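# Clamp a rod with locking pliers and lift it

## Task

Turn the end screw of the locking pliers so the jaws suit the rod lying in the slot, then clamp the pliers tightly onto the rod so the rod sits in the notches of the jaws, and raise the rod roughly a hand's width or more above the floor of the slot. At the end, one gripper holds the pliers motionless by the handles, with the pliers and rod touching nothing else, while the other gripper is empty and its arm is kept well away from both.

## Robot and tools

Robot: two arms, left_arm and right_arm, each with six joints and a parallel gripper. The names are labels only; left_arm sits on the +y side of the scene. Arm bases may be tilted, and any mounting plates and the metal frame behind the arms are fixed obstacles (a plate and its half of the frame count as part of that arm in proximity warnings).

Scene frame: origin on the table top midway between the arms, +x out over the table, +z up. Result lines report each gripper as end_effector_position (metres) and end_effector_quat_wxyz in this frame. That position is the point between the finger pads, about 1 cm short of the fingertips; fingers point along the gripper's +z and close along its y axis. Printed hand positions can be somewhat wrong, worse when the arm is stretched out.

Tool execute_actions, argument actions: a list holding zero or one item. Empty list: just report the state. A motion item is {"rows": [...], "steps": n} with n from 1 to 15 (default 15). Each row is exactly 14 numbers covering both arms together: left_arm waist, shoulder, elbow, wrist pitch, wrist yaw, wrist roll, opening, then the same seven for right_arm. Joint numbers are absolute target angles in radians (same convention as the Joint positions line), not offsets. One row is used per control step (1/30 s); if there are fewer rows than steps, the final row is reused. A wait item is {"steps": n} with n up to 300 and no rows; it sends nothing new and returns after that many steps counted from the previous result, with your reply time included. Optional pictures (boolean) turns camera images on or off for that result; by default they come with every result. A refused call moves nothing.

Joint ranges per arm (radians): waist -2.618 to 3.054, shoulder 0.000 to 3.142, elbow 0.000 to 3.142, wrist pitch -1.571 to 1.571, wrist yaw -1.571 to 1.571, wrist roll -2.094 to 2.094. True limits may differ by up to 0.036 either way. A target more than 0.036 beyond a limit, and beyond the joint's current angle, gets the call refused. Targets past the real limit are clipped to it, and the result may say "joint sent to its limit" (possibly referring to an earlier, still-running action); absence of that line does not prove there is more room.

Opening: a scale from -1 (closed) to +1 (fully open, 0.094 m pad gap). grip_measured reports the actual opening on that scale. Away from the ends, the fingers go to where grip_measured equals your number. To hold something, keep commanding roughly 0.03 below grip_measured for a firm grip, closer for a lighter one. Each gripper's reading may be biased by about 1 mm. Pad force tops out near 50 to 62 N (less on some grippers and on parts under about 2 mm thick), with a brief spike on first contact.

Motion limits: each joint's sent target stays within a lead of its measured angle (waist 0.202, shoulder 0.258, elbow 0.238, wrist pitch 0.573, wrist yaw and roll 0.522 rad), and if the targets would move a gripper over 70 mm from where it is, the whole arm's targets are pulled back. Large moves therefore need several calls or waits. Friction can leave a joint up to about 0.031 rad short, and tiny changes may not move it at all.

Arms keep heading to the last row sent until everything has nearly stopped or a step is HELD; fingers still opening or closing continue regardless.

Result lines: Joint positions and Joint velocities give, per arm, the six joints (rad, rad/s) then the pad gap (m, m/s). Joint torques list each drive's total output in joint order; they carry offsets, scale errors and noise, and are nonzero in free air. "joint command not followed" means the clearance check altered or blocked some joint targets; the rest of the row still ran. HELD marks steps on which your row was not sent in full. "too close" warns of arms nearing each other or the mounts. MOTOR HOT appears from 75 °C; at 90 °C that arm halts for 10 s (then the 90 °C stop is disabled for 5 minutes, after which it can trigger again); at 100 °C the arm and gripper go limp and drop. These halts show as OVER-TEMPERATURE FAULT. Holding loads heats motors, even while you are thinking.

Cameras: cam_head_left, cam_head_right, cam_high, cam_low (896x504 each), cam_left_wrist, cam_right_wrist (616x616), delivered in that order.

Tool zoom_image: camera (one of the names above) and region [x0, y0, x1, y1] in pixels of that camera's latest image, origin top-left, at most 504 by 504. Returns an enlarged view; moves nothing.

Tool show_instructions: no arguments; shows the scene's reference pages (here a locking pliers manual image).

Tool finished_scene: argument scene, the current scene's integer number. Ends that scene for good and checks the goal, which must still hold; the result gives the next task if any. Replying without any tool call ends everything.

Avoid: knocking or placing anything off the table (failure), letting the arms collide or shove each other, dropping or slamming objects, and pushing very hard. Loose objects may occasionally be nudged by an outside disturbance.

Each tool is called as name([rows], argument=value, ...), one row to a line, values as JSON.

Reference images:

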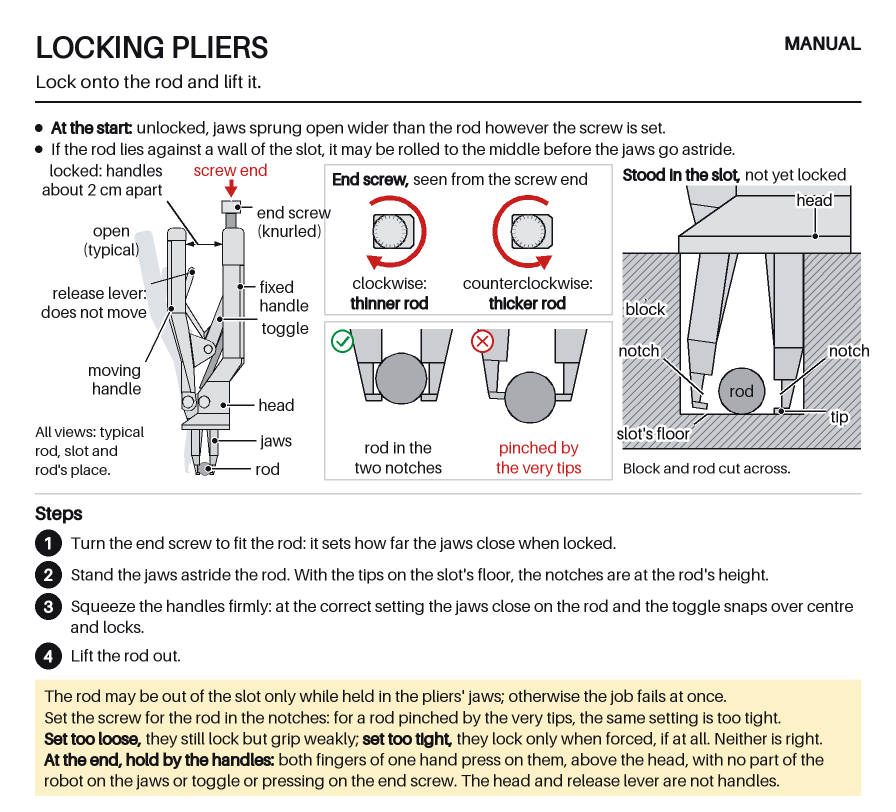

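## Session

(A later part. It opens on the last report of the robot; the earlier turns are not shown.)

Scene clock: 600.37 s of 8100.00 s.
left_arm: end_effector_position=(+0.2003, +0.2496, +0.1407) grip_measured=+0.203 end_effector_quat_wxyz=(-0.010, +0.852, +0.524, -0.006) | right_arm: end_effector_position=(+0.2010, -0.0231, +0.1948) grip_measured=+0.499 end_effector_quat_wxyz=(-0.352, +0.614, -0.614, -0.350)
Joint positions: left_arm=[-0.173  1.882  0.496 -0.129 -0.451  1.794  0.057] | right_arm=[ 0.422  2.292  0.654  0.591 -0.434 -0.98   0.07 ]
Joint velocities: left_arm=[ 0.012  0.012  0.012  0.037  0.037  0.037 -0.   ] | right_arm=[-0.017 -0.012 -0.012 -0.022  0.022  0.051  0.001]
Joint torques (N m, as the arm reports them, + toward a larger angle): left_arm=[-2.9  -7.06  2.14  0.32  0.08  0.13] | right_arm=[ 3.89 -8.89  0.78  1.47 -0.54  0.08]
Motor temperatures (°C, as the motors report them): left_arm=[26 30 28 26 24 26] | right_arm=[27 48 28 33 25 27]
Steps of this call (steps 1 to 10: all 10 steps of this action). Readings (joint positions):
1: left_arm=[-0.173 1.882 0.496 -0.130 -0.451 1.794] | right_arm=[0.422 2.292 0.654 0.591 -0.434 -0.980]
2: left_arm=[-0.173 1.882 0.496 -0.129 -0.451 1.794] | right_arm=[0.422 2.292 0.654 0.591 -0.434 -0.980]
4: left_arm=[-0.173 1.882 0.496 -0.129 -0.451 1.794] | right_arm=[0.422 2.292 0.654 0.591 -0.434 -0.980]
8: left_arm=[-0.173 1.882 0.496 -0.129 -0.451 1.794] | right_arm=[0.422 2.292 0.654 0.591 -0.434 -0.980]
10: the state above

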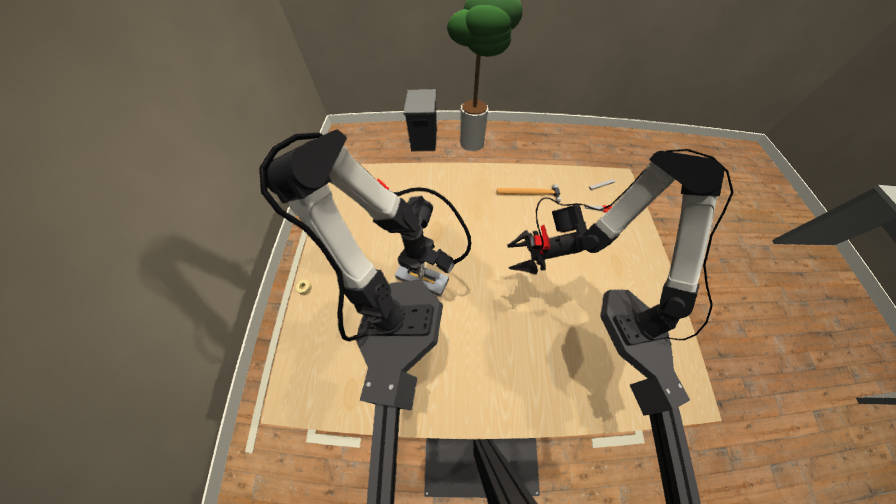

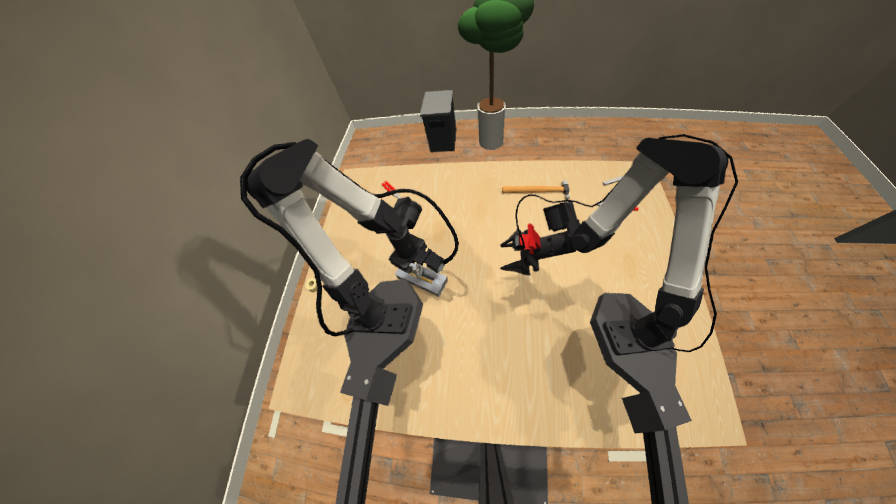

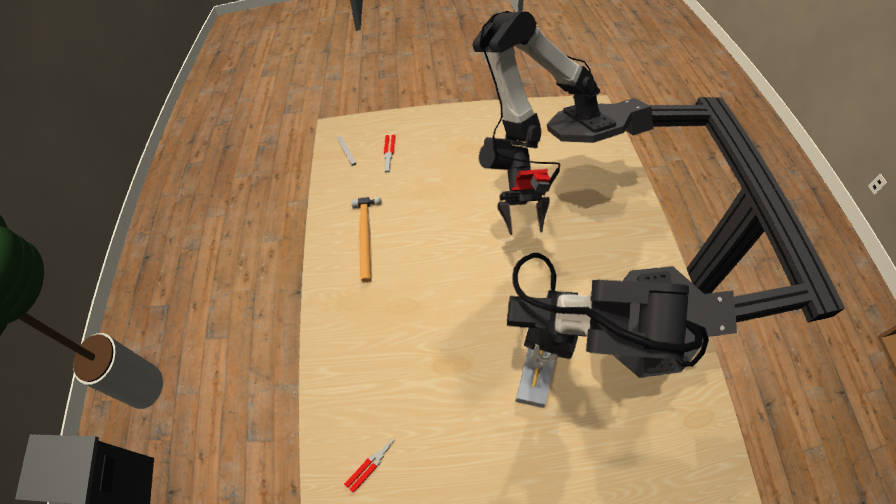

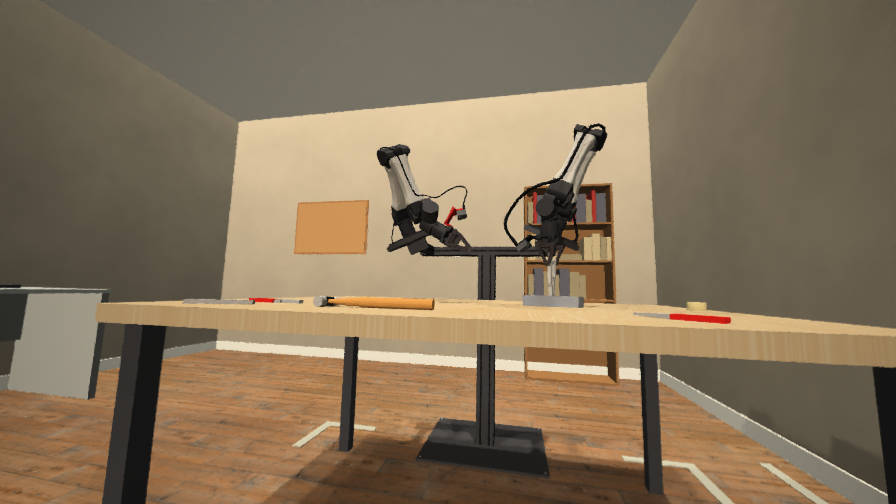

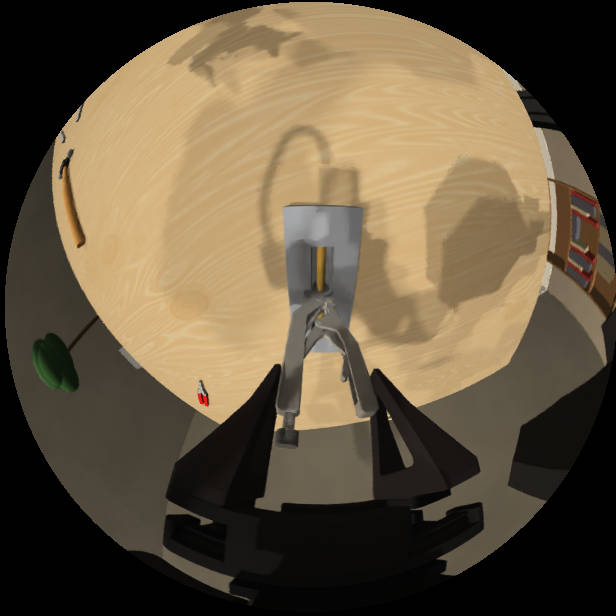

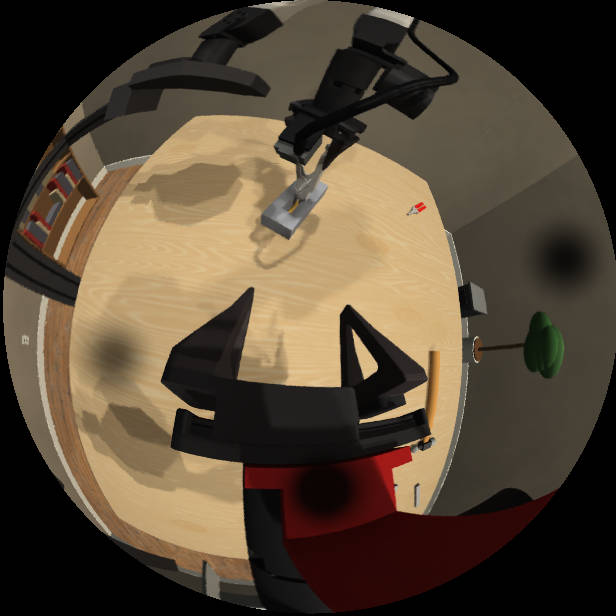

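execute_actions([
  {"rows":[[-0.17,1.885,0.49,-0.118,-0.452,1.797,0.18,0.425,2.283,0.63,0.6,-0.44,-0.98,0.5],[-0.17,1.885,0.49,-0.118,-0.452,1.797,0.16,0.425,2.283,0.63,0.6,-0.44,-0.98,0.5]],"steps":8},
], pictures=false)

execute_actions([
  {"rows":[[-0.17,1.885,0.49,-0.113,-0.452,1.797,0.14,0.425,2.283,0.63,0.6,-0.44,-0.98,0.5],[-0.17,1.885,0.49,-0.113,-0.452,1.797,0.12,0.425,2.283,0.63,0.6,-0.44,-0.98,0.5]],"steps":8},
], pictures=false)

execute_actions([
  {"rows":[[-0.17,1.885,0.49,-0.108,-0.452,1.797,0.10,0.425,2.283,0.63,0.6,-0.44,-0.98,0.5],[-0.17,1.885,0.49,-0.108,-0.452,1.797,0.08,0.425,2.283,0.63,0.6,-0.44,-0.98,0.5]],"steps":8},
])

zoom_image(camera="cam_left_wrist", region=[280, 240, 380, 360])

zoom_image(camera="cam_right_wrist", region=[270, 140, 350, 230])

Scene clock: 609.80 s of 8100.00 s.
left_arm: end_effector_position=(+0.2010, +0.2495, +0.1407) grip_measured=+0.164 end_effector_quat_wxyz=(-0.009, +0.851, +0.524, -0.005) | right_arm: end_effector_position=(+0.2010, -0.0231, +0.1948) grip_measured=+0.499 end_effector_quat_wxyz=(-0.352, +0.614, -0.614, -0.350)
Joint positions: left_arm=[-0.173  1.882  0.496 -0.126 -0.451  1.794  0.055] | right_arm=[ 0.422  2.292  0.654  0.591 -0.434 -0.98   0.07 ]
Joint velocities: left_arm=[-0.002 -0.007  0.007  0.007  0.051 -0.066  0.001] | right_arm=[-0.007  0.007  0.012 -0.066  0.037 -0.022 -0.   ]
Joint torques (N m, as the arm reports them, + toward a larger angle): left_arm=[-2.89 -7.08  2.13  0.37  0.08  0.14] | right_arm=[ 3.83 -9.03  1.    1.45 -0.56  0.05]
Motor temperatures (°C, as the motors report them): left_arm=[26 30 28 26 24 26] | right_arm=[27 49 28 33 25 27]
Steps of this call (steps 1 to 15: the robot went on to your last target; steps 16 to 275: nothing new was sent; steps 276 to 283: all 8 steps of this action). Readings (joint positions):
276: left_arm=[-0.173 1.882 0.496 -0.128 -0.451 1.794] | right_arm=[0.422 2.292 0.654 0.591 -0.434 -0.980]
277: left_arm=[-0.173 1.882 0.496 -0.128 -0.451 1.794] | right_arm=[0.422 2.292 0.654 0.591 -0.434 -0.980]
279: left_arm=[-0.173 1.882 0.496 -0.126 -0.451 1.794] | right_arm=[0.422 2.292 0.654 0.591 -0.434 -0.980]
283: the state above

Scene clock: 610.07 s of 8100.00 s.
left_arm: end_effector_position=(+0.2021, +0.2492, +0.1407) grip_measured=+0.124 end_effector_quat_wxyz=(-0.007, +0.851, +0.525, -0.003) | right_arm: end_effector_position=(+0.2010, -0.0231, +0.1948) grip_measured=+0.499 end_effector_quat_wxyz=(-0.352, +0.614, -0.614, -0.350)
Joint positions: left_arm=[-0.173  1.882  0.496 -0.121 -0.451  1.794  0.053] | right_arm=[ 0.422  2.292  0.654  0.591 -0.434 -0.98   0.07 ]
Joint velocities: left_arm=[-0.012  0.007 -0.017 -0.051 -0.022  0.007  0.   ] | right_arm=[ 0.007 -0.002 -0.007  0.022 -0.007  0.022 -0.002]
Joint torques (N m, as the arm reports them, + toward a larger angle): left_arm=[-2.9  -7.08  2.14  0.37  0.08  0.13] | right_arm=[ 3.98 -8.83  0.95  1.51 -0.49  0.01]
Motor temperatures (°C, as the motors report them): left_arm=[26 30 28 26 24 26] | right_arm=[27 49 28 33 25 27]
Steps of this call (steps 1 to 8: all 8 steps of this action). Readings (joint positions):
1: left_arm=[-0.173 1.882 0.496 -0.126 -0.451 1.794] | right_arm=[0.422 2.292 0.654 0.591 -0.434 -0.980]
2: left_arm=[-0.173 1.882 0.496 -0.123 -0.451 1.794] | right_arm=[0.422 2.292 0.654 0.591 -0.434 -0.980]
4: left_arm=[-0.173 1.882 0.496 -0.121 -0.451 1.794] | right_arm=[0.422 2.292 0.654 0.591 -0.434 -0.980]
8: the state above

Scene clock: 610.33 s of 8100.00 s.
left_arm: end_effector_position=(+0.2032, +0.2489, +0.1407) grip_measured=+0.083 end_effector_quat_wxyz=(-0.006, +0.850, +0.526, -0.001) | right_arm: end_effector_position=(+0.2010, -0.0231, +0.1948) grip_measured=+0.499 end_effector_quat_wxyz=(-0.352, +0.614, -0.614, -0.350)
Joint positions: left_arm=[-0.173  1.882  0.496 -0.116 -0.451  1.794  0.051] | right_arm=[ 0.422  2.292  0.654  0.591 -0.434 -0.98   0.07 ]
Joint velocities: left_arm=[-0.007  0.002 -0.002  0.007 -0.022  0.095 -0.   ] | right_arm=[ 0.007  0.012  0.007  0.022 -0.066  0.007  0.001]
Joint torques (N m, as the arm reports them, + toward a larger angle): left_arm=[-2.9  -7.09  2.16  0.39  0.08  0.13] | right_arm=[ 3.74 -8.88  0.73  1.48 -0.54  0.06]
Motor temperatures (°C, as the motors report them): left_arm=[26 30 28 26 24 26] | right_arm=[27 49 28 33 25 27]
Steps of this call (steps 1 to 8: all 8 steps of this action). Readings (joint positions):
1: left_arm=[-0.173 1.882 0.496 -0.121 -0.451 1.794] | right_arm=[0.422 2.292 0.654 0.591 -0.434 -0.980]
2: left_arm=[-0.173 1.882 0.496 -0.119 -0.451 1.794] | right_arm=[0.422 2.292 0.654 0.591 -0.434 -0.980]
4: left_arm=[-0.173 1.882 0.496 -0.116 -0.451 1.794] | right_arm=[0.422 2.292 0.654 0.591 -0.434 -0.980]
8: the state above

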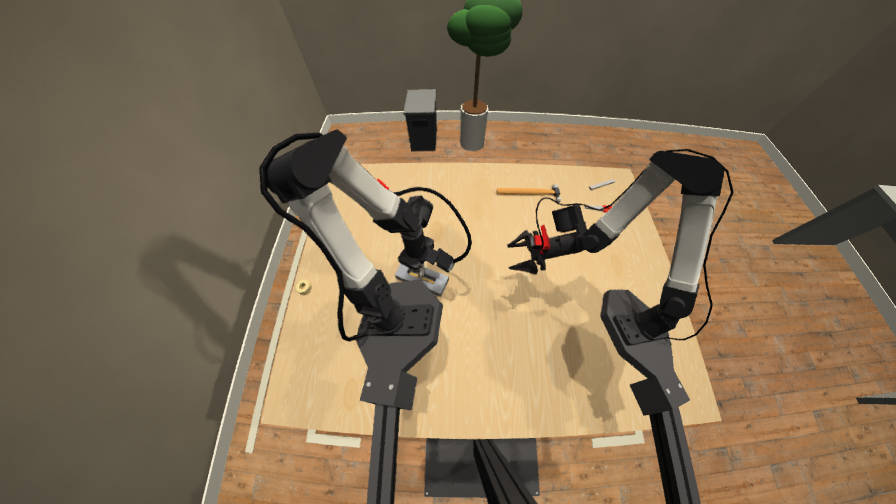

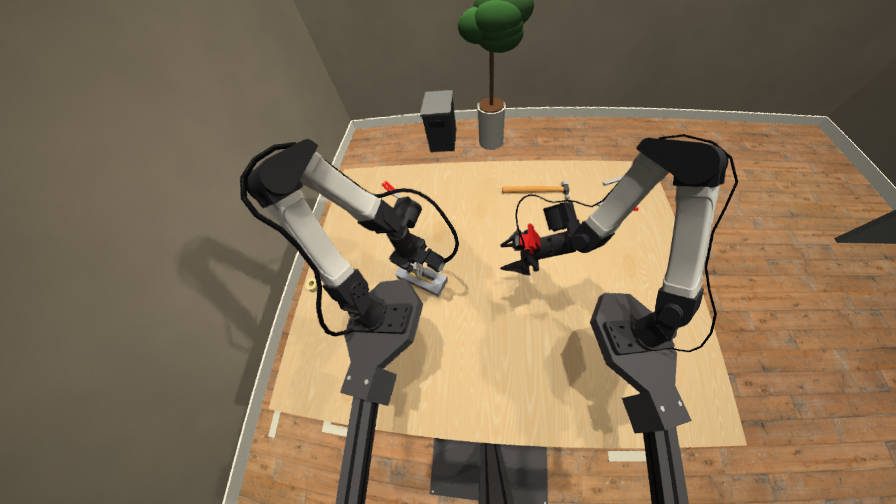

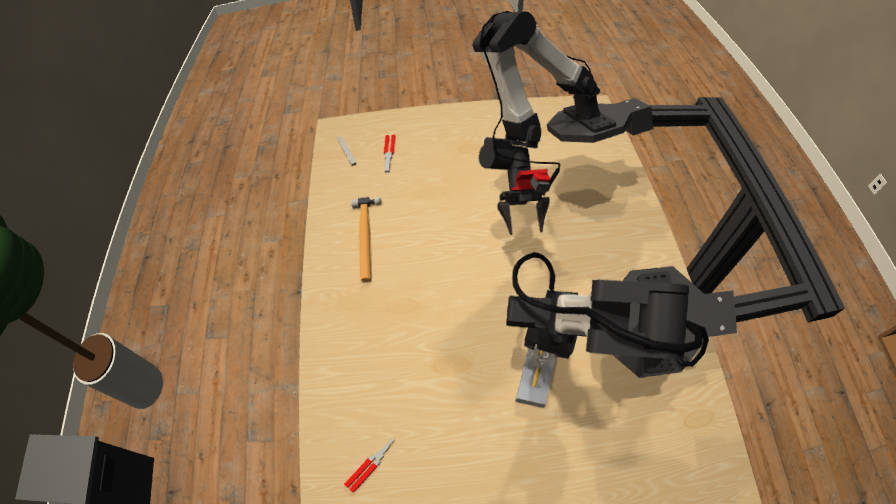

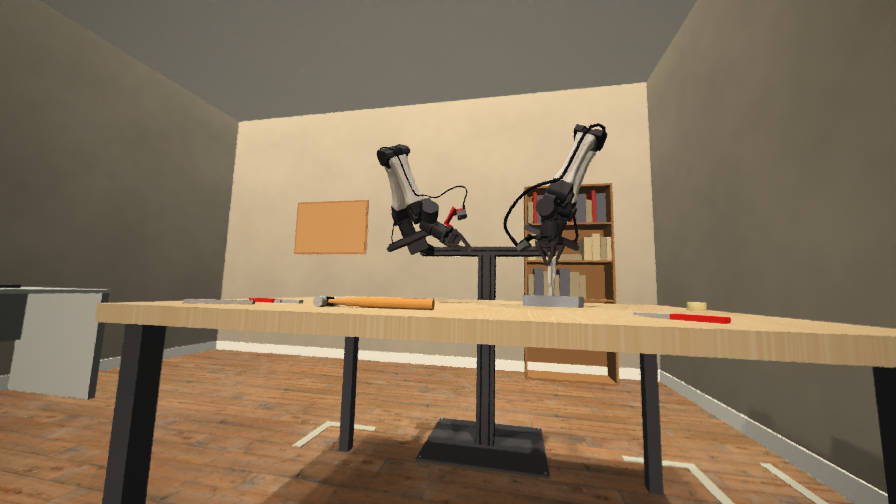

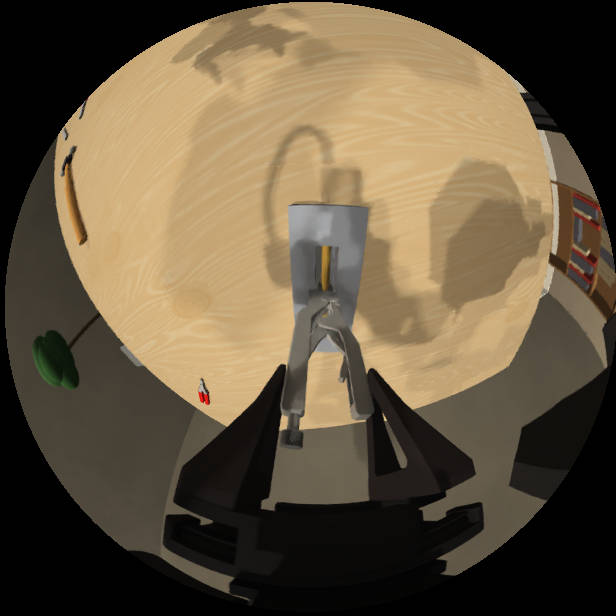

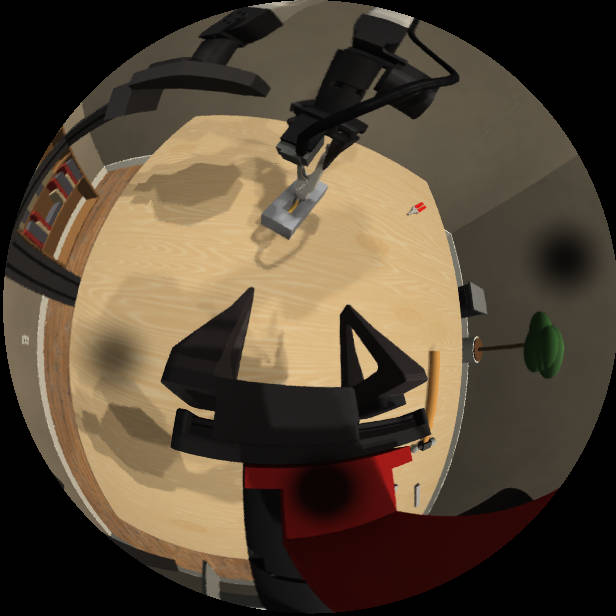

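Region (280, 240, 380, 360) of cam_left_wrist's 616x616 image, scaled by 4.200, with more detail than that image has.

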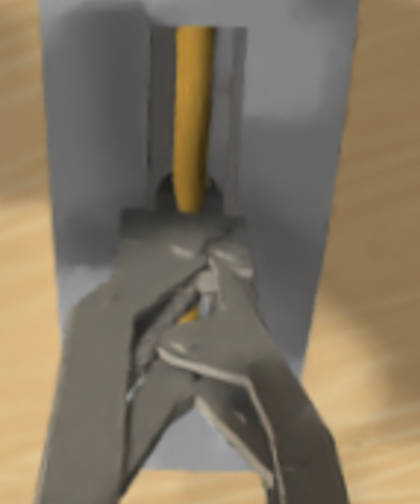

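Region (270, 140, 350, 230) of cam_right_wrist's 616x616 image, scaled by 5.600, with more detail than that image has.

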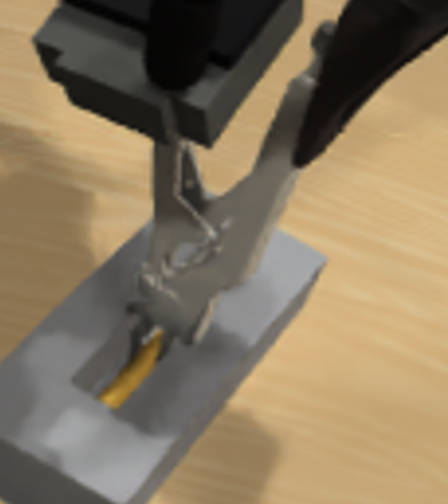

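execute_actions([
  {"rows":[[-0.17,1.885,0.49,-0.105,-0.452,1.797,0.06,0.425,2.283,0.63,0.6,-0.44,-0.98,0.5]],"steps":6},
], pictures=false)

execute_actions([
  {"rows":[[-0.17,1.885,0.49,-0.103,-0.452,1.797,0.04,0.425,2.283,0.63,0.6,-0.44,-0.98,0.5]],"steps":6},
], pictures=false)

execute_actions([
  {"rows":[[-0.17,1.885,0.49,-0.101,-0.452,1.797,0.02,0.425,2.283,0.63,0.6,-0.44,-0.98,0.5]],"steps":6},
], pictures=false)

execute_actions([
  {"rows":[[-0.17,1.885,0.49,-0.099,-0.452,1.797,0.0,0.425,2.283,0.63,0.6,-0.44,-0.98,0.5]],"steps":6},
], pictures=false)

Scene clock: 616.47 s of 8100.00 s.
left_arm: end_effector_position=(+0.2036, +0.2489, +0.1406) grip_measured=+0.063 end_effector_quat_wxyz=(-0.005, +0.850, +0.527, -0.001) | right_arm: end_effector_position=(+0.2010, -0.0231, +0.1948) grip_measured=+0.499 end_effector_quat_wxyz=(-0.352, +0.614, -0.614, -0.350)
Joint positions: left_arm=[-0.173  1.882  0.496 -0.115 -0.451  1.794  0.05 ] | right_arm=[ 0.422  2.292  0.654  0.591 -0.434 -0.98   0.07 ]
Joint velocities: left_arm=[-0.007 -0.007  0.002  0.037  0.066 -0.007  0.001] | right_arm=[-0.002  0.002 -0.002  0.051 -0.037 -0.051 -0.001]
Joint torques (N m, as the arm reports them, + toward a larger angle): left_arm=[-2.91 -7.11  2.16  0.4   0.08  0.13] | right_arm=[ 3.74 -8.8   0.98  1.44 -0.52  0.07]
Motor temperatures (°C, as the motors report them): left_arm=[26 30 28 26 24 26] | right_arm=[27 49 28 33 25 27]
Steps of this call (steps 1 to 15: the robot went on to your last target; steps 16 to 178: nothing new was sent; steps 179 to 184: all 6 steps of this action). Readings (joint positions):
179: left_arm=[-0.173 1.882 0.496 -0.116 -0.451 1.794] | right_arm=[0.422 2.292 0.654 0.591 -0.434 -0.980]
180: left_arm=[-0.173 1.882 0.496 -0.115 -0.451 1.794] | right_arm=[0.422 2.292 0.654 0.591 -0.434 -0.980]
182: left_arm=[-0.173 1.882 0.496 -0.115 -0.451 1.794] | right_arm=[0.422 2.292 0.654 0.591 -0.434 -0.980]
184: the state above

Scene clock: 616.67 s of 8100.00 s.
left_arm: end_effector_position=(+0.2037, +0.2488, +0.1406) grip_measured=+0.043 end_effector_quat_wxyz=(-0.005, +0.850, +0.527, -0.001) | right_arm: end_effector_position=(+0.2010, -0.0231, +0.1948) grip_measured=+0.499 end_effector_quat_wxyz=(-0.352, +0.614, -0.614, -0.350)
Joint positions: left_arm=[-0.173  1.882  0.496 -0.114 -0.451  1.794  0.049] | right_arm=[ 0.422  2.292  0.654  0.591 -0.434 -0.98   0.07 ]
Joint velocities: left_arm=[-0.012 -0.012  0.002  0.007 -0.066 -0.022 -0.001] | right_arm=[-0.032 -0.022  0.007 -0.022 -0.037 -0.066 -0.   ]
Joint torques (N m, as the arm reports them, + toward a larger angle): left_arm=[-2.91 -7.1   2.17  0.41  0.08  0.13] | right_arm=[ 3.81 -8.85  0.77  1.43 -0.51  0.08]
Motor temperatures (°C, as the motors report them): left_arm=[26 30 28 26 24 26] | right_arm=[27 49 28 33 25 27]
Steps of this call (steps 1 to 6: all 6 steps of this action). Readings (joint positions):
1: left_arm=[-0.173 1.882 0.496 -0.114 -0.451 1.794] | right_arm=[0.422 2.292 0.654 0.591 -0.434 -0.980]
2: left_arm=[-0.173 1.882 0.496 -0.114 -0.451 1.794] | right_arm=[0.422 2.292 0.654 0.591 -0.434 -0.980]
4: left_arm=[-0.173 1.882 0.496 -0.114 -0.451 1.794] | right_arm=[0.422 2.292 0.654 0.591 -0.434 -0.980]
6: the state above

Scene clock: 616.87 s of 8100.00 s.
left_arm: end_effector_position=(+0.2038, +0.2488, +0.1406) grip_measured=+0.023 end_effector_quat_wxyz=(-0.005, +0.850, +0.527, -0.001) | right_arm: end_effector_position=(+0.2010, -0.0231, +0.1948) grip_measured=+0.499 end_effector_quat_wxyz=(-0.352, +0.614, -0.614, -0.350)
Joint positions: left_arm=[-0.173  1.882  0.496 -0.113 -0.451  1.794  0.048] | right_arm=[ 0.422  2.292  0.654  0.591 -0.434 -0.98   0.07 ]
Joint velocities: left_arm=[ 0.012 -0.002  0.007 -0.022 -0.022  0.007 -0.   ] | right_arm=[ 0.017 -0.007  0.022 -0.066  0.051  0.007  0.   ]
Joint torques (N m, as the arm reports them, + toward a larger angle): left_arm=[-2.93 -7.08  2.15  0.43  0.08  0.13] | right_arm=[ 3.81 -8.84  0.78  1.49 -0.52  0.09]
Motor temperatures (°C, as the motors report them): left_arm=[26 30 28 26 24 26] | right_arm=[27 49 28 33 25 27]
Steps of this call (steps 1 to 6: all 6 steps of this action). Readings (joint positions):
1: left_arm=[-0.173 1.882 0.496 -0.113 -0.451 1.794] | right_arm=[0.422 2.292 0.654 0.591 -0.434 -0.980]
2: left_arm=[-0.173 1.882 0.496 -0.113 -0.451 1.794] | right_arm=[0.422 2.292 0.654 0.591 -0.434 -0.980]
4: left_arm=[-0.173 1.882 0.496 -0.113 -0.451 1.794] | right_arm=[0.422 2.292 0.654 0.591 -0.434 -0.980]
6: the state above

Scene clock: 617.07 s of 8100.00 s.
left_arm: end_effector_position=(+0.2041, +0.2487, +0.1406) grip_measured=+0.002 end_effector_quat_wxyz=(-0.004, +0.850, +0.527, -0.000) | right_arm: end_effector_position=(+0.2010, -0.0231, +0.1948) grip_measured=+0.499 end_effector_quat_wxyz=(-0.352, +0.614, -0.614, -0.350)
Joint positions: left_arm=[-0.173  1.882  0.496 -0.112 -0.451  1.794  0.047] | right_arm=[ 0.422  2.292  0.654  0.591 -0.434 -0.98   0.07 ]
Joint velocities: left_arm=[-0.012  0.002 -0.007  0.022 -0.022 -0.007 -0.001] | right_arm=[ 0.007  0.002 -0.017  0.037  0.022 -0.037  0.001]
Joint torques (N m, as the arm reports them, + toward a larger angle): left_arm=[-2.92 -7.09  2.15  0.45  0.08  0.13] | right_arm=[ 3.73 -8.96  0.83  1.44 -0.53  0.08]
Motor temperatures (°C, as the motors report them): left_arm=[26 30 28 26 24 26] | right_arm=[27 49 28 33 25 27]
Steps of this call (steps 1 to 6: all 6 steps of this action). Readings (joint positions):
1: left_arm=[-0.173 1.882 0.496 -0.113 -0.451 1.794] | right_arm=[0.422 2.292 0.654 0.591 -0.434 -0.980]
2: left_arm=[-0.173 1.882 0.496 -0.113 -0.451 1.794] | right_arm=[0.422 2.292 0.654 0.591 -0.434 -0.980]
4: left_arm=[-0.173 1.882 0.496 -0.112 -0.451 1.794] | right_arm=[0.422 2.292 0.654 0.591 -0.434 -0.980]
6: the state above

execute_actions([
  {"rows":[[-0.17,1.885,0.49,-0.11,-0.452,1.797,0.03,0.425,2.283,0.63,0.6,-0.44,-0.98,0.5],[-0.17,1.885,0.49,-0.11,-0.452,1.797,0.06,0.425,2.283,0.63,0.6,-0.44,-0.98,0.5],[-0.17,1.885,0.49,-0.11,-0.452,1.797,0.09,0.425,2.283,0.63,0.6,-0.44,-0.98,0.5],[-0.17,1.885,0.49,-0.11,-0.452,1.797,0.12,0.425,2.283,0.63,0.6,-0.44,-0.98,0.5]],"steps":10},
])

zoom_image(camera="cam_left_wrist", region=[230, 240, 430, 470])

Scene clock: 625.10 s of 8100.00 s.
left_arm: end_effector_position=(+0.2041, +0.2487, +0.1406) grip_measured=+0.118 end_effector_quat_wxyz=(-0.004, +0.850, +0.527, -0.000) | right_arm: end_effector_position=(+0.2010, -0.0231, +0.1948) grip_measured=+0.499 end_effector_quat_wxyz=(-0.352, +0.614, -0.614, -0.350)
Joint positions: left_arm=[-0.173  1.882  0.496 -0.112 -0.451  1.794  0.053] | right_arm=[ 0.422  2.292  0.654  0.591 -0.434 -0.98   0.07 ]
Joint velocities: left_arm=[ 0.002 -0.002 -0.017 -0.066  0.022 -0.066  0.   ] | right_arm=[0.012 0.002 0.017 0.037 0.022 0.037 0.   ]
Joint torques (N m, as the arm reports them, + toward a larger angle): left_arm=[-2.93 -7.1   2.13  0.33  0.08  0.13] | right_arm=[ 3.76 -8.89  0.78  1.44 -0.54  0.06]
Motor temperatures (°C, as the motors report them): left_arm=[26 30 27 26 24 26] | right_arm=[27 49 28 33 25 27]
Steps of this call (steps 1 to 15: the robot went on to your last target; steps 16 to 231: nothing new was sent; steps 232 to 241: all 10 steps of this action). Readings (joint positions):
232: left_arm=[-0.173 1.882 0.496 -0.112 -0.451 1.794] | right_arm=[0.422 2.292 0.654 0.591 -0.434 -0.980]
233: left_arm=[-0.173 1.882 0.496 -0.112 -0.451 1.794] | right_arm=[0.422 2.292 0.654 0.591 -0.434 -0.980]
235: left_arm=[-0.173 1.882 0.496 -0.112 -0.451 1.794] | right_arm=[0.422 2.292 0.654 0.591 -0.434 -0.980]
239: left_arm=[-0.173 1.882 0.496 -0.112 -0.451 1.794] | right_arm=[0.422 2.292 0.654 0.591 -0.434 -0.980]
241: the state above

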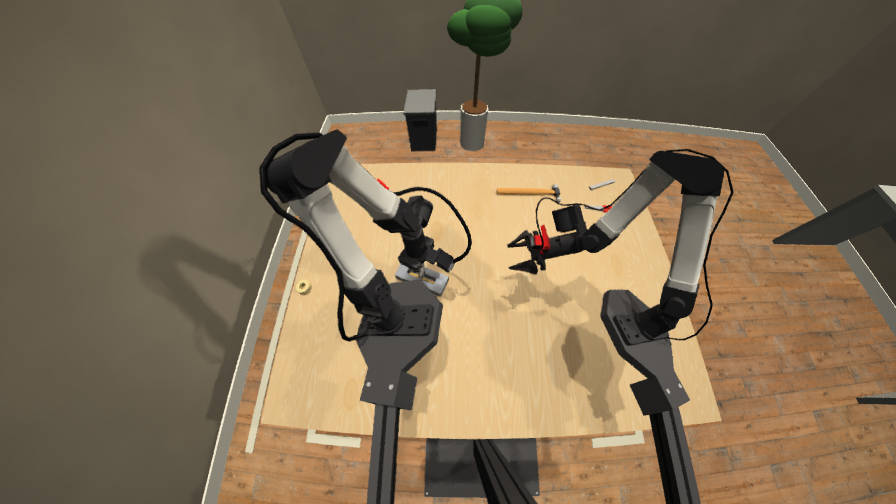

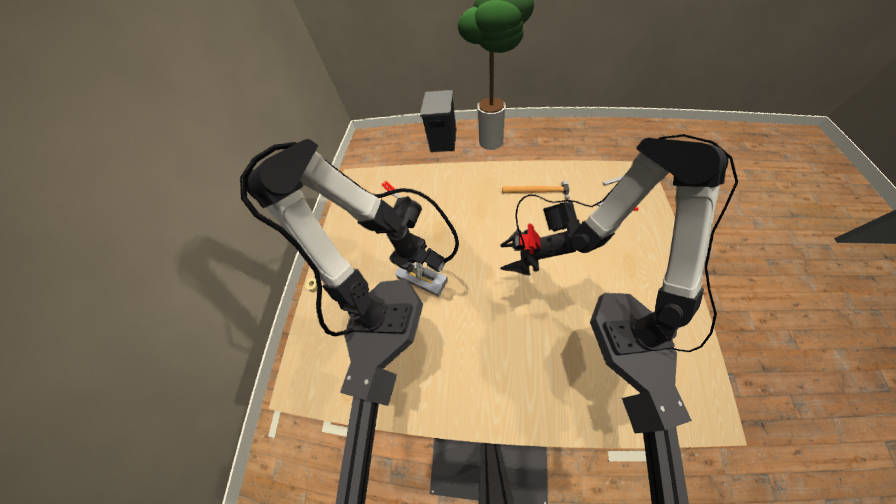

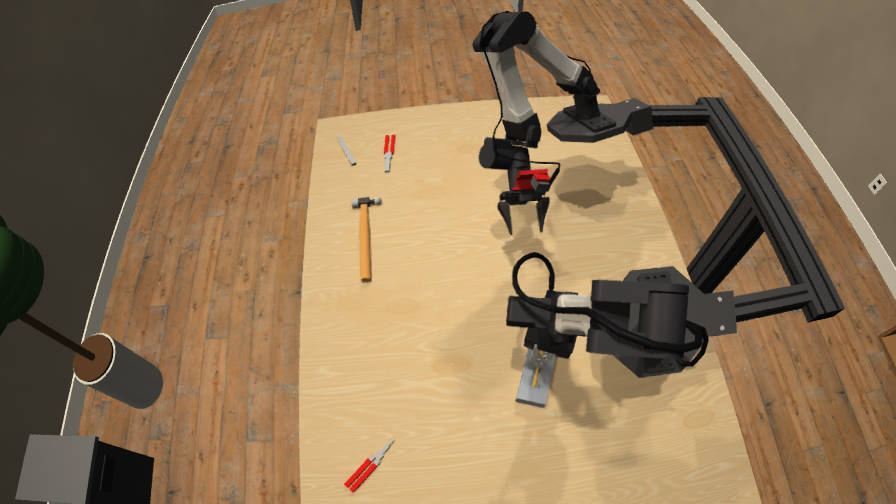

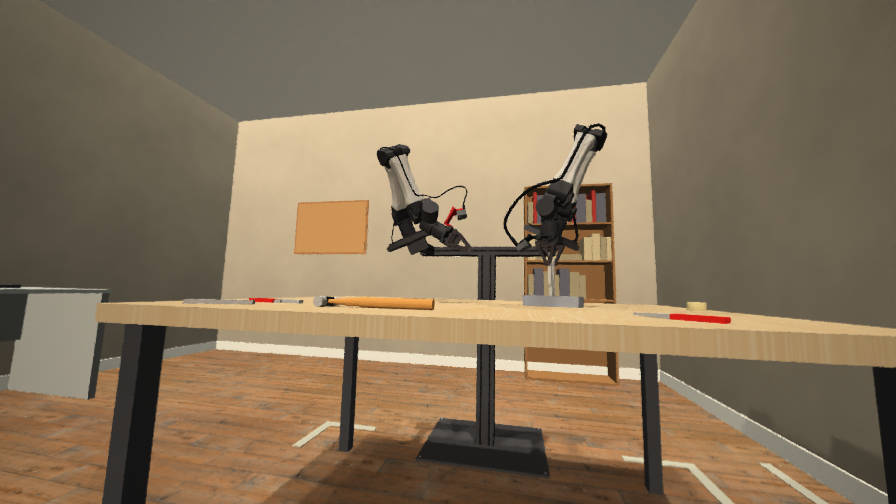

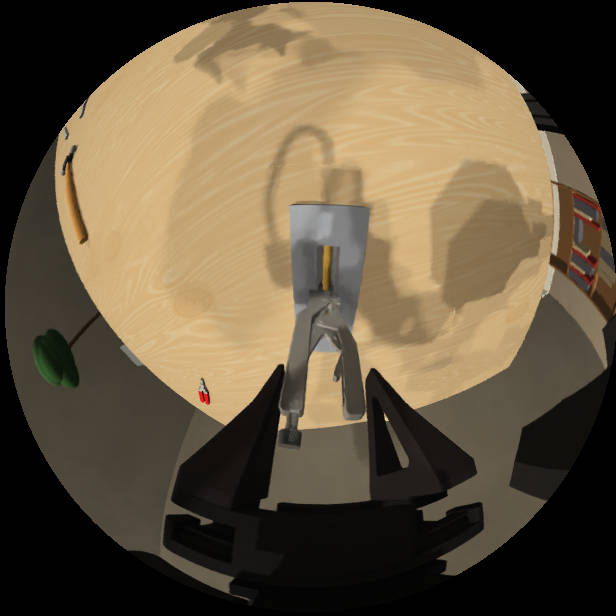

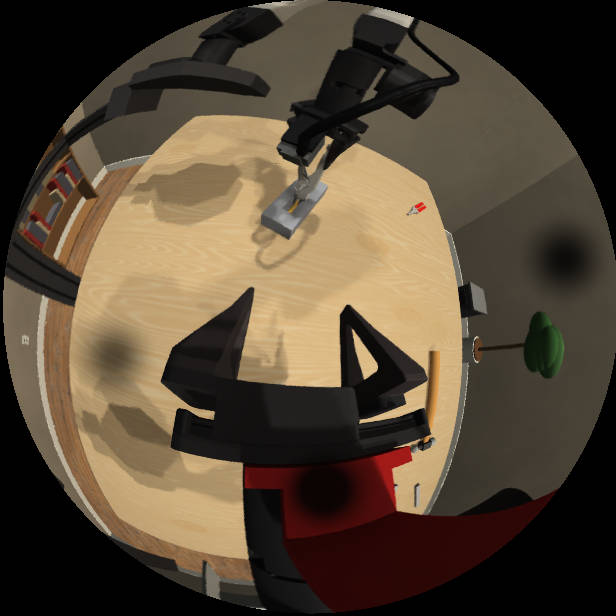

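Region (230, 240, 430, 470) of cam_left_wrist's 616x616 image, scaled by 2.191, with more detail than that image has; it fills the left 438 columns of this view, and the rest is white.

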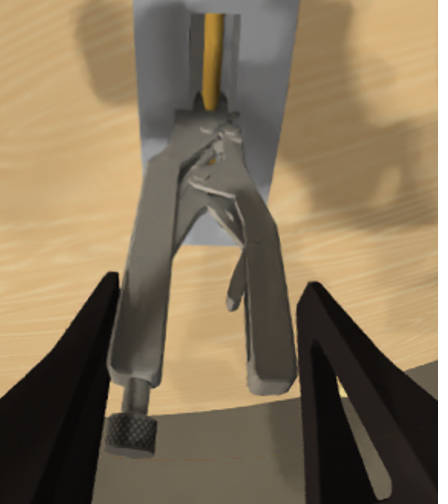

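execute_actions([
  {"rows":[[-0.17,1.885,0.49,-0.10,-0.452,1.797,0.09,0.425,2.283,0.63,0.6,-0.44,-0.98,0.5],[-0.17,1.885,0.49,-0.10,-0.452,1.797,0.06,0.425,2.283,0.63,0.6,-0.44,-0.98,0.5],[-0.17,1.885,0.49,-0.10,-0.452,1.797,0.03,0.425,2.283,0.63,0.6,-0.44,-0.98,0.5],[-0.17,1.885,0.49,-0.10,-0.452,1.797,0.0,0.425,2.283,0.63,0.6,-0.44,-0.98,0.5],[-0.17,1.885,0.49,-0.10,-0.452,1.797,-0.02,0.425,2.283,0.63,0.6,-0.44,-0.98,0.5]],"steps":10},
], pictures=false)

execute_actions([
  {"rows":[[-0.17,1.885,0.49,-0.10,-0.452,1.797,-0.04,0.425,2.283,0.63,0.6,-0.44,-0.98,0.5]],"steps":6},
], pictures=false)

execute_actions([
  {"rows":[[-0.17,1.885,0.49,-0.10,-0.452,1.797,-0.06,0.425,2.283,0.63,0.6,-0.44,-0.98,0.5]],"steps":6},
], pictures=false)

execute_actions([
  {"rows":[[-0.17,1.885,0.49,-0.10,-0.452,1.797,-0.08,0.425,2.283,0.63,0.6,-0.44,-0.98,0.5]],"steps":6},
], pictures=false)

execute_actions([
  {"rows":[[-0.17,1.885,0.49,-0.10,-0.452,1.797,-0.10,0.425,2.283,0.63,0.6,-0.44,-0.98,0.5]],"steps":6},
], pictures=false)

Scene clock: 635.90 s of 8100.00 s.
left_arm: end_effector_position=(+0.2044, +0.2486, +0.1406) grip_measured=-0.018 end_effector_quat_wxyz=(-0.004, +0.850, +0.527, +0.000) | right_arm: end_effector_position=(+0.2010, -0.0231, +0.1948) grip_measured=+0.499 end_effector_quat_wxyz=(-0.352, +0.614, -0.614, -0.350)
Joint positions: left_arm=[-0.173  1.882  0.496 -0.111 -0.451  1.794  0.046] | right_arm=[ 0.422  2.292  0.654  0.591 -0.434 -0.98   0.07 ]
Joint velocities: left_arm=[ 0.007  0.002  0.002 -0.037 -0.022  0.022 -0.001] | right_arm=[ 0.017  0.012 -0.002  0.007 -0.022 -0.037  0.   ]
Joint torques (N m, as the arm reports them, + toward a larger angle): left_arm=[-2.92 -7.1   2.15  0.42  0.08  0.14] | right_arm=[ 3.81 -9.    0.77  1.48 -0.5   0.08]
Motor temperatures (°C, as the motors report them): left_arm=[26 29 27 26 24 26] | right_arm=[27 49 28 33 25 27]
Steps of this call (steps 1 to 15: the robot went on to your last target; steps 16 to 314: nothing new was sent; steps 315 to 324: all 10 steps of this action). Readings (joint positions):
315: left_arm=[-0.173 1.882 0.496 -0.112 -0.451 1.794] | right_arm=[0.422 2.292 0.654 0.591 -0.434 -0.980]
316: left_arm=[-0.173 1.882 0.496 -0.112 -0.451 1.794] | right_arm=[0.422 2.292 0.654 0.591 -0.434 -0.980]
318: left_arm=[-0.173 1.882 0.496 -0.111 -0.451 1.794] | right_arm=[0.422 2.292 0.654 0.591 -0.434 -0.980]
322: left_arm=[-0.173 1.882 0.496 -0.111 -0.451 1.794] | right_arm=[0.422 2.292 0.654 0.591 -0.434 -0.980]
324: the state above

Scene clock: 636.10 s of 8100.00 s.
left_arm: end_effector_position=(+0.2044, +0.2486, +0.1406) grip_measured=-0.035 end_effector_quat_wxyz=(-0.004, +0.850, +0.527, +0.000) | right_arm: end_effector_position=(+0.2010, -0.0231, +0.1948) grip_measured=+0.499 end_effector_quat_wxyz=(-0.352, +0.614, -0.614, -0.350)
Joint positions: left_arm=[-0.173  1.882  0.496 -0.111 -0.451  1.794  0.045] | right_arm=[ 0.422  2.292  0.654  0.591 -0.434 -0.98   0.07 ]
Joint velocities: left_arm=[-0.017 -0.017 -0.002  0.037  0.066 -0.022 -0.   ] | right_arm=[-0.017 -0.002 -0.002  0.022  0.051  0.037 -0.   ]
Joint torques (N m, as the arm reports them, + toward a larger angle): left_arm=[-2.92 -7.11  2.16  0.42  0.08  0.13] | right_arm=[ 3.78 -9.03  0.79  1.46 -0.48  0.11]
Motor temperatures (°C, as the motors report them): left_arm=[26 29 27 26 24 26] | right_arm=[27 49 28 33 25 27]
Steps of this call (steps 1 to 6: all 6 steps of this action). Readings (joint positions):
1: left_arm=[-0.173 1.882 0.496 -0.111 -0.451 1.794] | right_arm=[0.422 2.292 0.654 0.591 -0.434 -0.980]
2: left_arm=[-0.173 1.882 0.496 -0.111 -0.451 1.794] | right_arm=[0.422 2.292 0.654 0.591 -0.434 -0.980]
4: left_arm=[-0.173 1.882 0.496 -0.111 -0.451 1.794] | right_arm=[0.422 2.292 0.654 0.591 -0.434 -0.980]
6: the state above

Scene clock: 636.30 s of 8100.00 s.
left_arm: end_effector_position=(+0.2044, +0.2486, +0.1406) grip_measured=-0.048 end_effector_quat_wxyz=(-0.004, +0.850, +0.527, +0.000) | right_arm: end_effector_position=(+0.2010, -0.0231, +0.1948) grip_measured=+0.499 end_effector_quat_wxyz=(-0.352, +0.614, -0.614, -0.350)
Joint positions: left_arm=[-0.173  1.882  0.496 -0.111 -0.451  1.794  0.045] | right_arm=[ 0.422  2.292  0.654  0.591 -0.434 -0.98   0.07 ]
Joint velocities: left_arm=[ 0.002  0.017 -0.007 -0.051  0.037  0.007 -0.   ] | right_arm=[-0.017 -0.007  0.002 -0.022 -0.007 -0.007  0.001]
Joint torques (N m, as the arm reports them, + toward a larger angle): left_arm=[-2.91 -7.11  2.16  0.42  0.08  0.13] | right_arm=[ 3.94 -9.    0.86  1.51 -0.55  0.  ]
Motor temperatures (°C, as the motors report them): left_arm=[26 29 27 26 24 26] | right_arm=[27 49 28 33 25 27]
Steps of this call (steps 1 to 6: all 6 steps of this action). Readings (joint positions):
1: left_arm=[-0.173 1.882 0.496 -0.111 -0.451 1.794] | right_arm=[0.422 2.292 0.654 0.591 -0.434 -0.980]
2: left_arm=[-0.173 1.882 0.496 -0.111 -0.451 1.794] | right_arm=[0.422 2.292 0.654 0.591 -0.434 -0.980]
4: left_arm=[-0.173 1.882 0.496 -0.111 -0.451 1.794] | right_arm=[0.422 2.292 0.654 0.591 -0.434 -0.980]
6: the state above

Scene clock: 636.50 s of 8100.00 s.
left_arm: end_effector_position=(+0.2044, +0.2486, +0.1406) grip_measured=-0.061 end_effector_quat_wxyz=(-0.004, +0.850, +0.527, +0.000) | right_arm: end_effector_position=(+0.2010, -0.0231, +0.1948) grip_measured=+0.499 end_effector_quat_wxyz=(-0.352, +0.614, -0.614, -0.350)
Joint positions: left_arm=[-0.173  1.882  0.496 -0.111 -0.451  1.794  0.044] | right_arm=[ 0.422  2.292  0.654  0.591 -0.434 -0.98   0.07 ]
Joint velocities: left_arm=[ 0.017  0.002 -0.017 -0.007 -0.022 -0.081  0.   ] | right_arm=[-0.002  0.002  0.002  0.066  0.037 -0.007  0.001]
Joint torques (N m, as the arm reports them, + toward a larger angle): left_arm=[-2.91 -7.09  2.16  0.42  0.08  0.13] | right_arm=[ 3.97 -8.91  0.82  1.48 -0.5   0.07]
Motor temperatures (°C, as the motors report them): left_arm=[26 29 27 26 24 26] | right_arm=[27 49 28 33 25 27]
Steps of this call (steps 1 to 6: all 6 steps of this action). Readings (joint positions):
1: left_arm=[-0.173 1.882 0.496 -0.111 -0.451 1.794] | right_arm=[0.422 2.292 0.654 0.591 -0.434 -0.980]
2: left_arm=[-0.173 1.882 0.496 -0.111 -0.451 1.794] | right_arm=[0.422 2.292 0.654 0.591 -0.434 -0.980]
4: left_arm=[-0.173 1.882 0.496 -0.111 -0.451 1.794] | right_arm=[0.422 2.292 0.654 0.591 -0.434 -0.980]
6: the state above

Scene clock: 636.70 s of 8100.00 s.
left_arm: end_effector_position=(+0.2044, +0.2486, +0.1406) grip_measured=-0.063 end_effector_quat_wxyz=(-0.004, +0.850, +0.527, +0.000) | right_arm: end_effector_position=(+0.2010, -0.0231, +0.1948) grip_measured=+0.499 end_effector_quat_wxyz=(-0.352, +0.614, -0.614, -0.350)
Joint positions: left_arm=[-0.173  1.882  0.496 -0.111 -0.451  1.794  0.044] | right_arm=[ 0.422  2.292  0.654  0.591 -0.434 -0.98   0.07 ]
Joint velocities: left_arm=[-0.007  0.012 -0.007 -0.007  0.007  0.037  0.001] | right_arm=[ 0.012  0.007  0.007 -0.037  0.007 -0.037  0.   ]
Joint torques (N m, as the arm reports them, + toward a larger angle): left_arm=[-2.91 -7.09  2.16  0.42  0.08  0.13] | right_arm=[ 3.65 -8.96  0.75  1.45 -0.53  0.09]
Motor temperatures (°C, as the motors report them): left_arm=[26 29 27 26 24 26] | right_arm=[27 49 28 33 25 27]
Steps of this call (steps 1 to 6: all 6 steps of this action). Readings (joint positions):
1: left_arm=[-0.173 1.882 0.496 -0.111 -0.451 1.794] | right_arm=[0.422 2.292 0.654 0.591 -0.434 -0.980]
2: left_arm=[-0.173 1.882 0.496 -0.111 -0.451 1.794] | right_arm=[0.422 2.292 0.654 0.591 -0.434 -0.980]
4: left_arm=[-0.173 1.882 0.496 -0.111 -0.451 1.794] | right_arm=[0.422 2.292 0.654 0.591 -0.434 -0.980]
6: the state above


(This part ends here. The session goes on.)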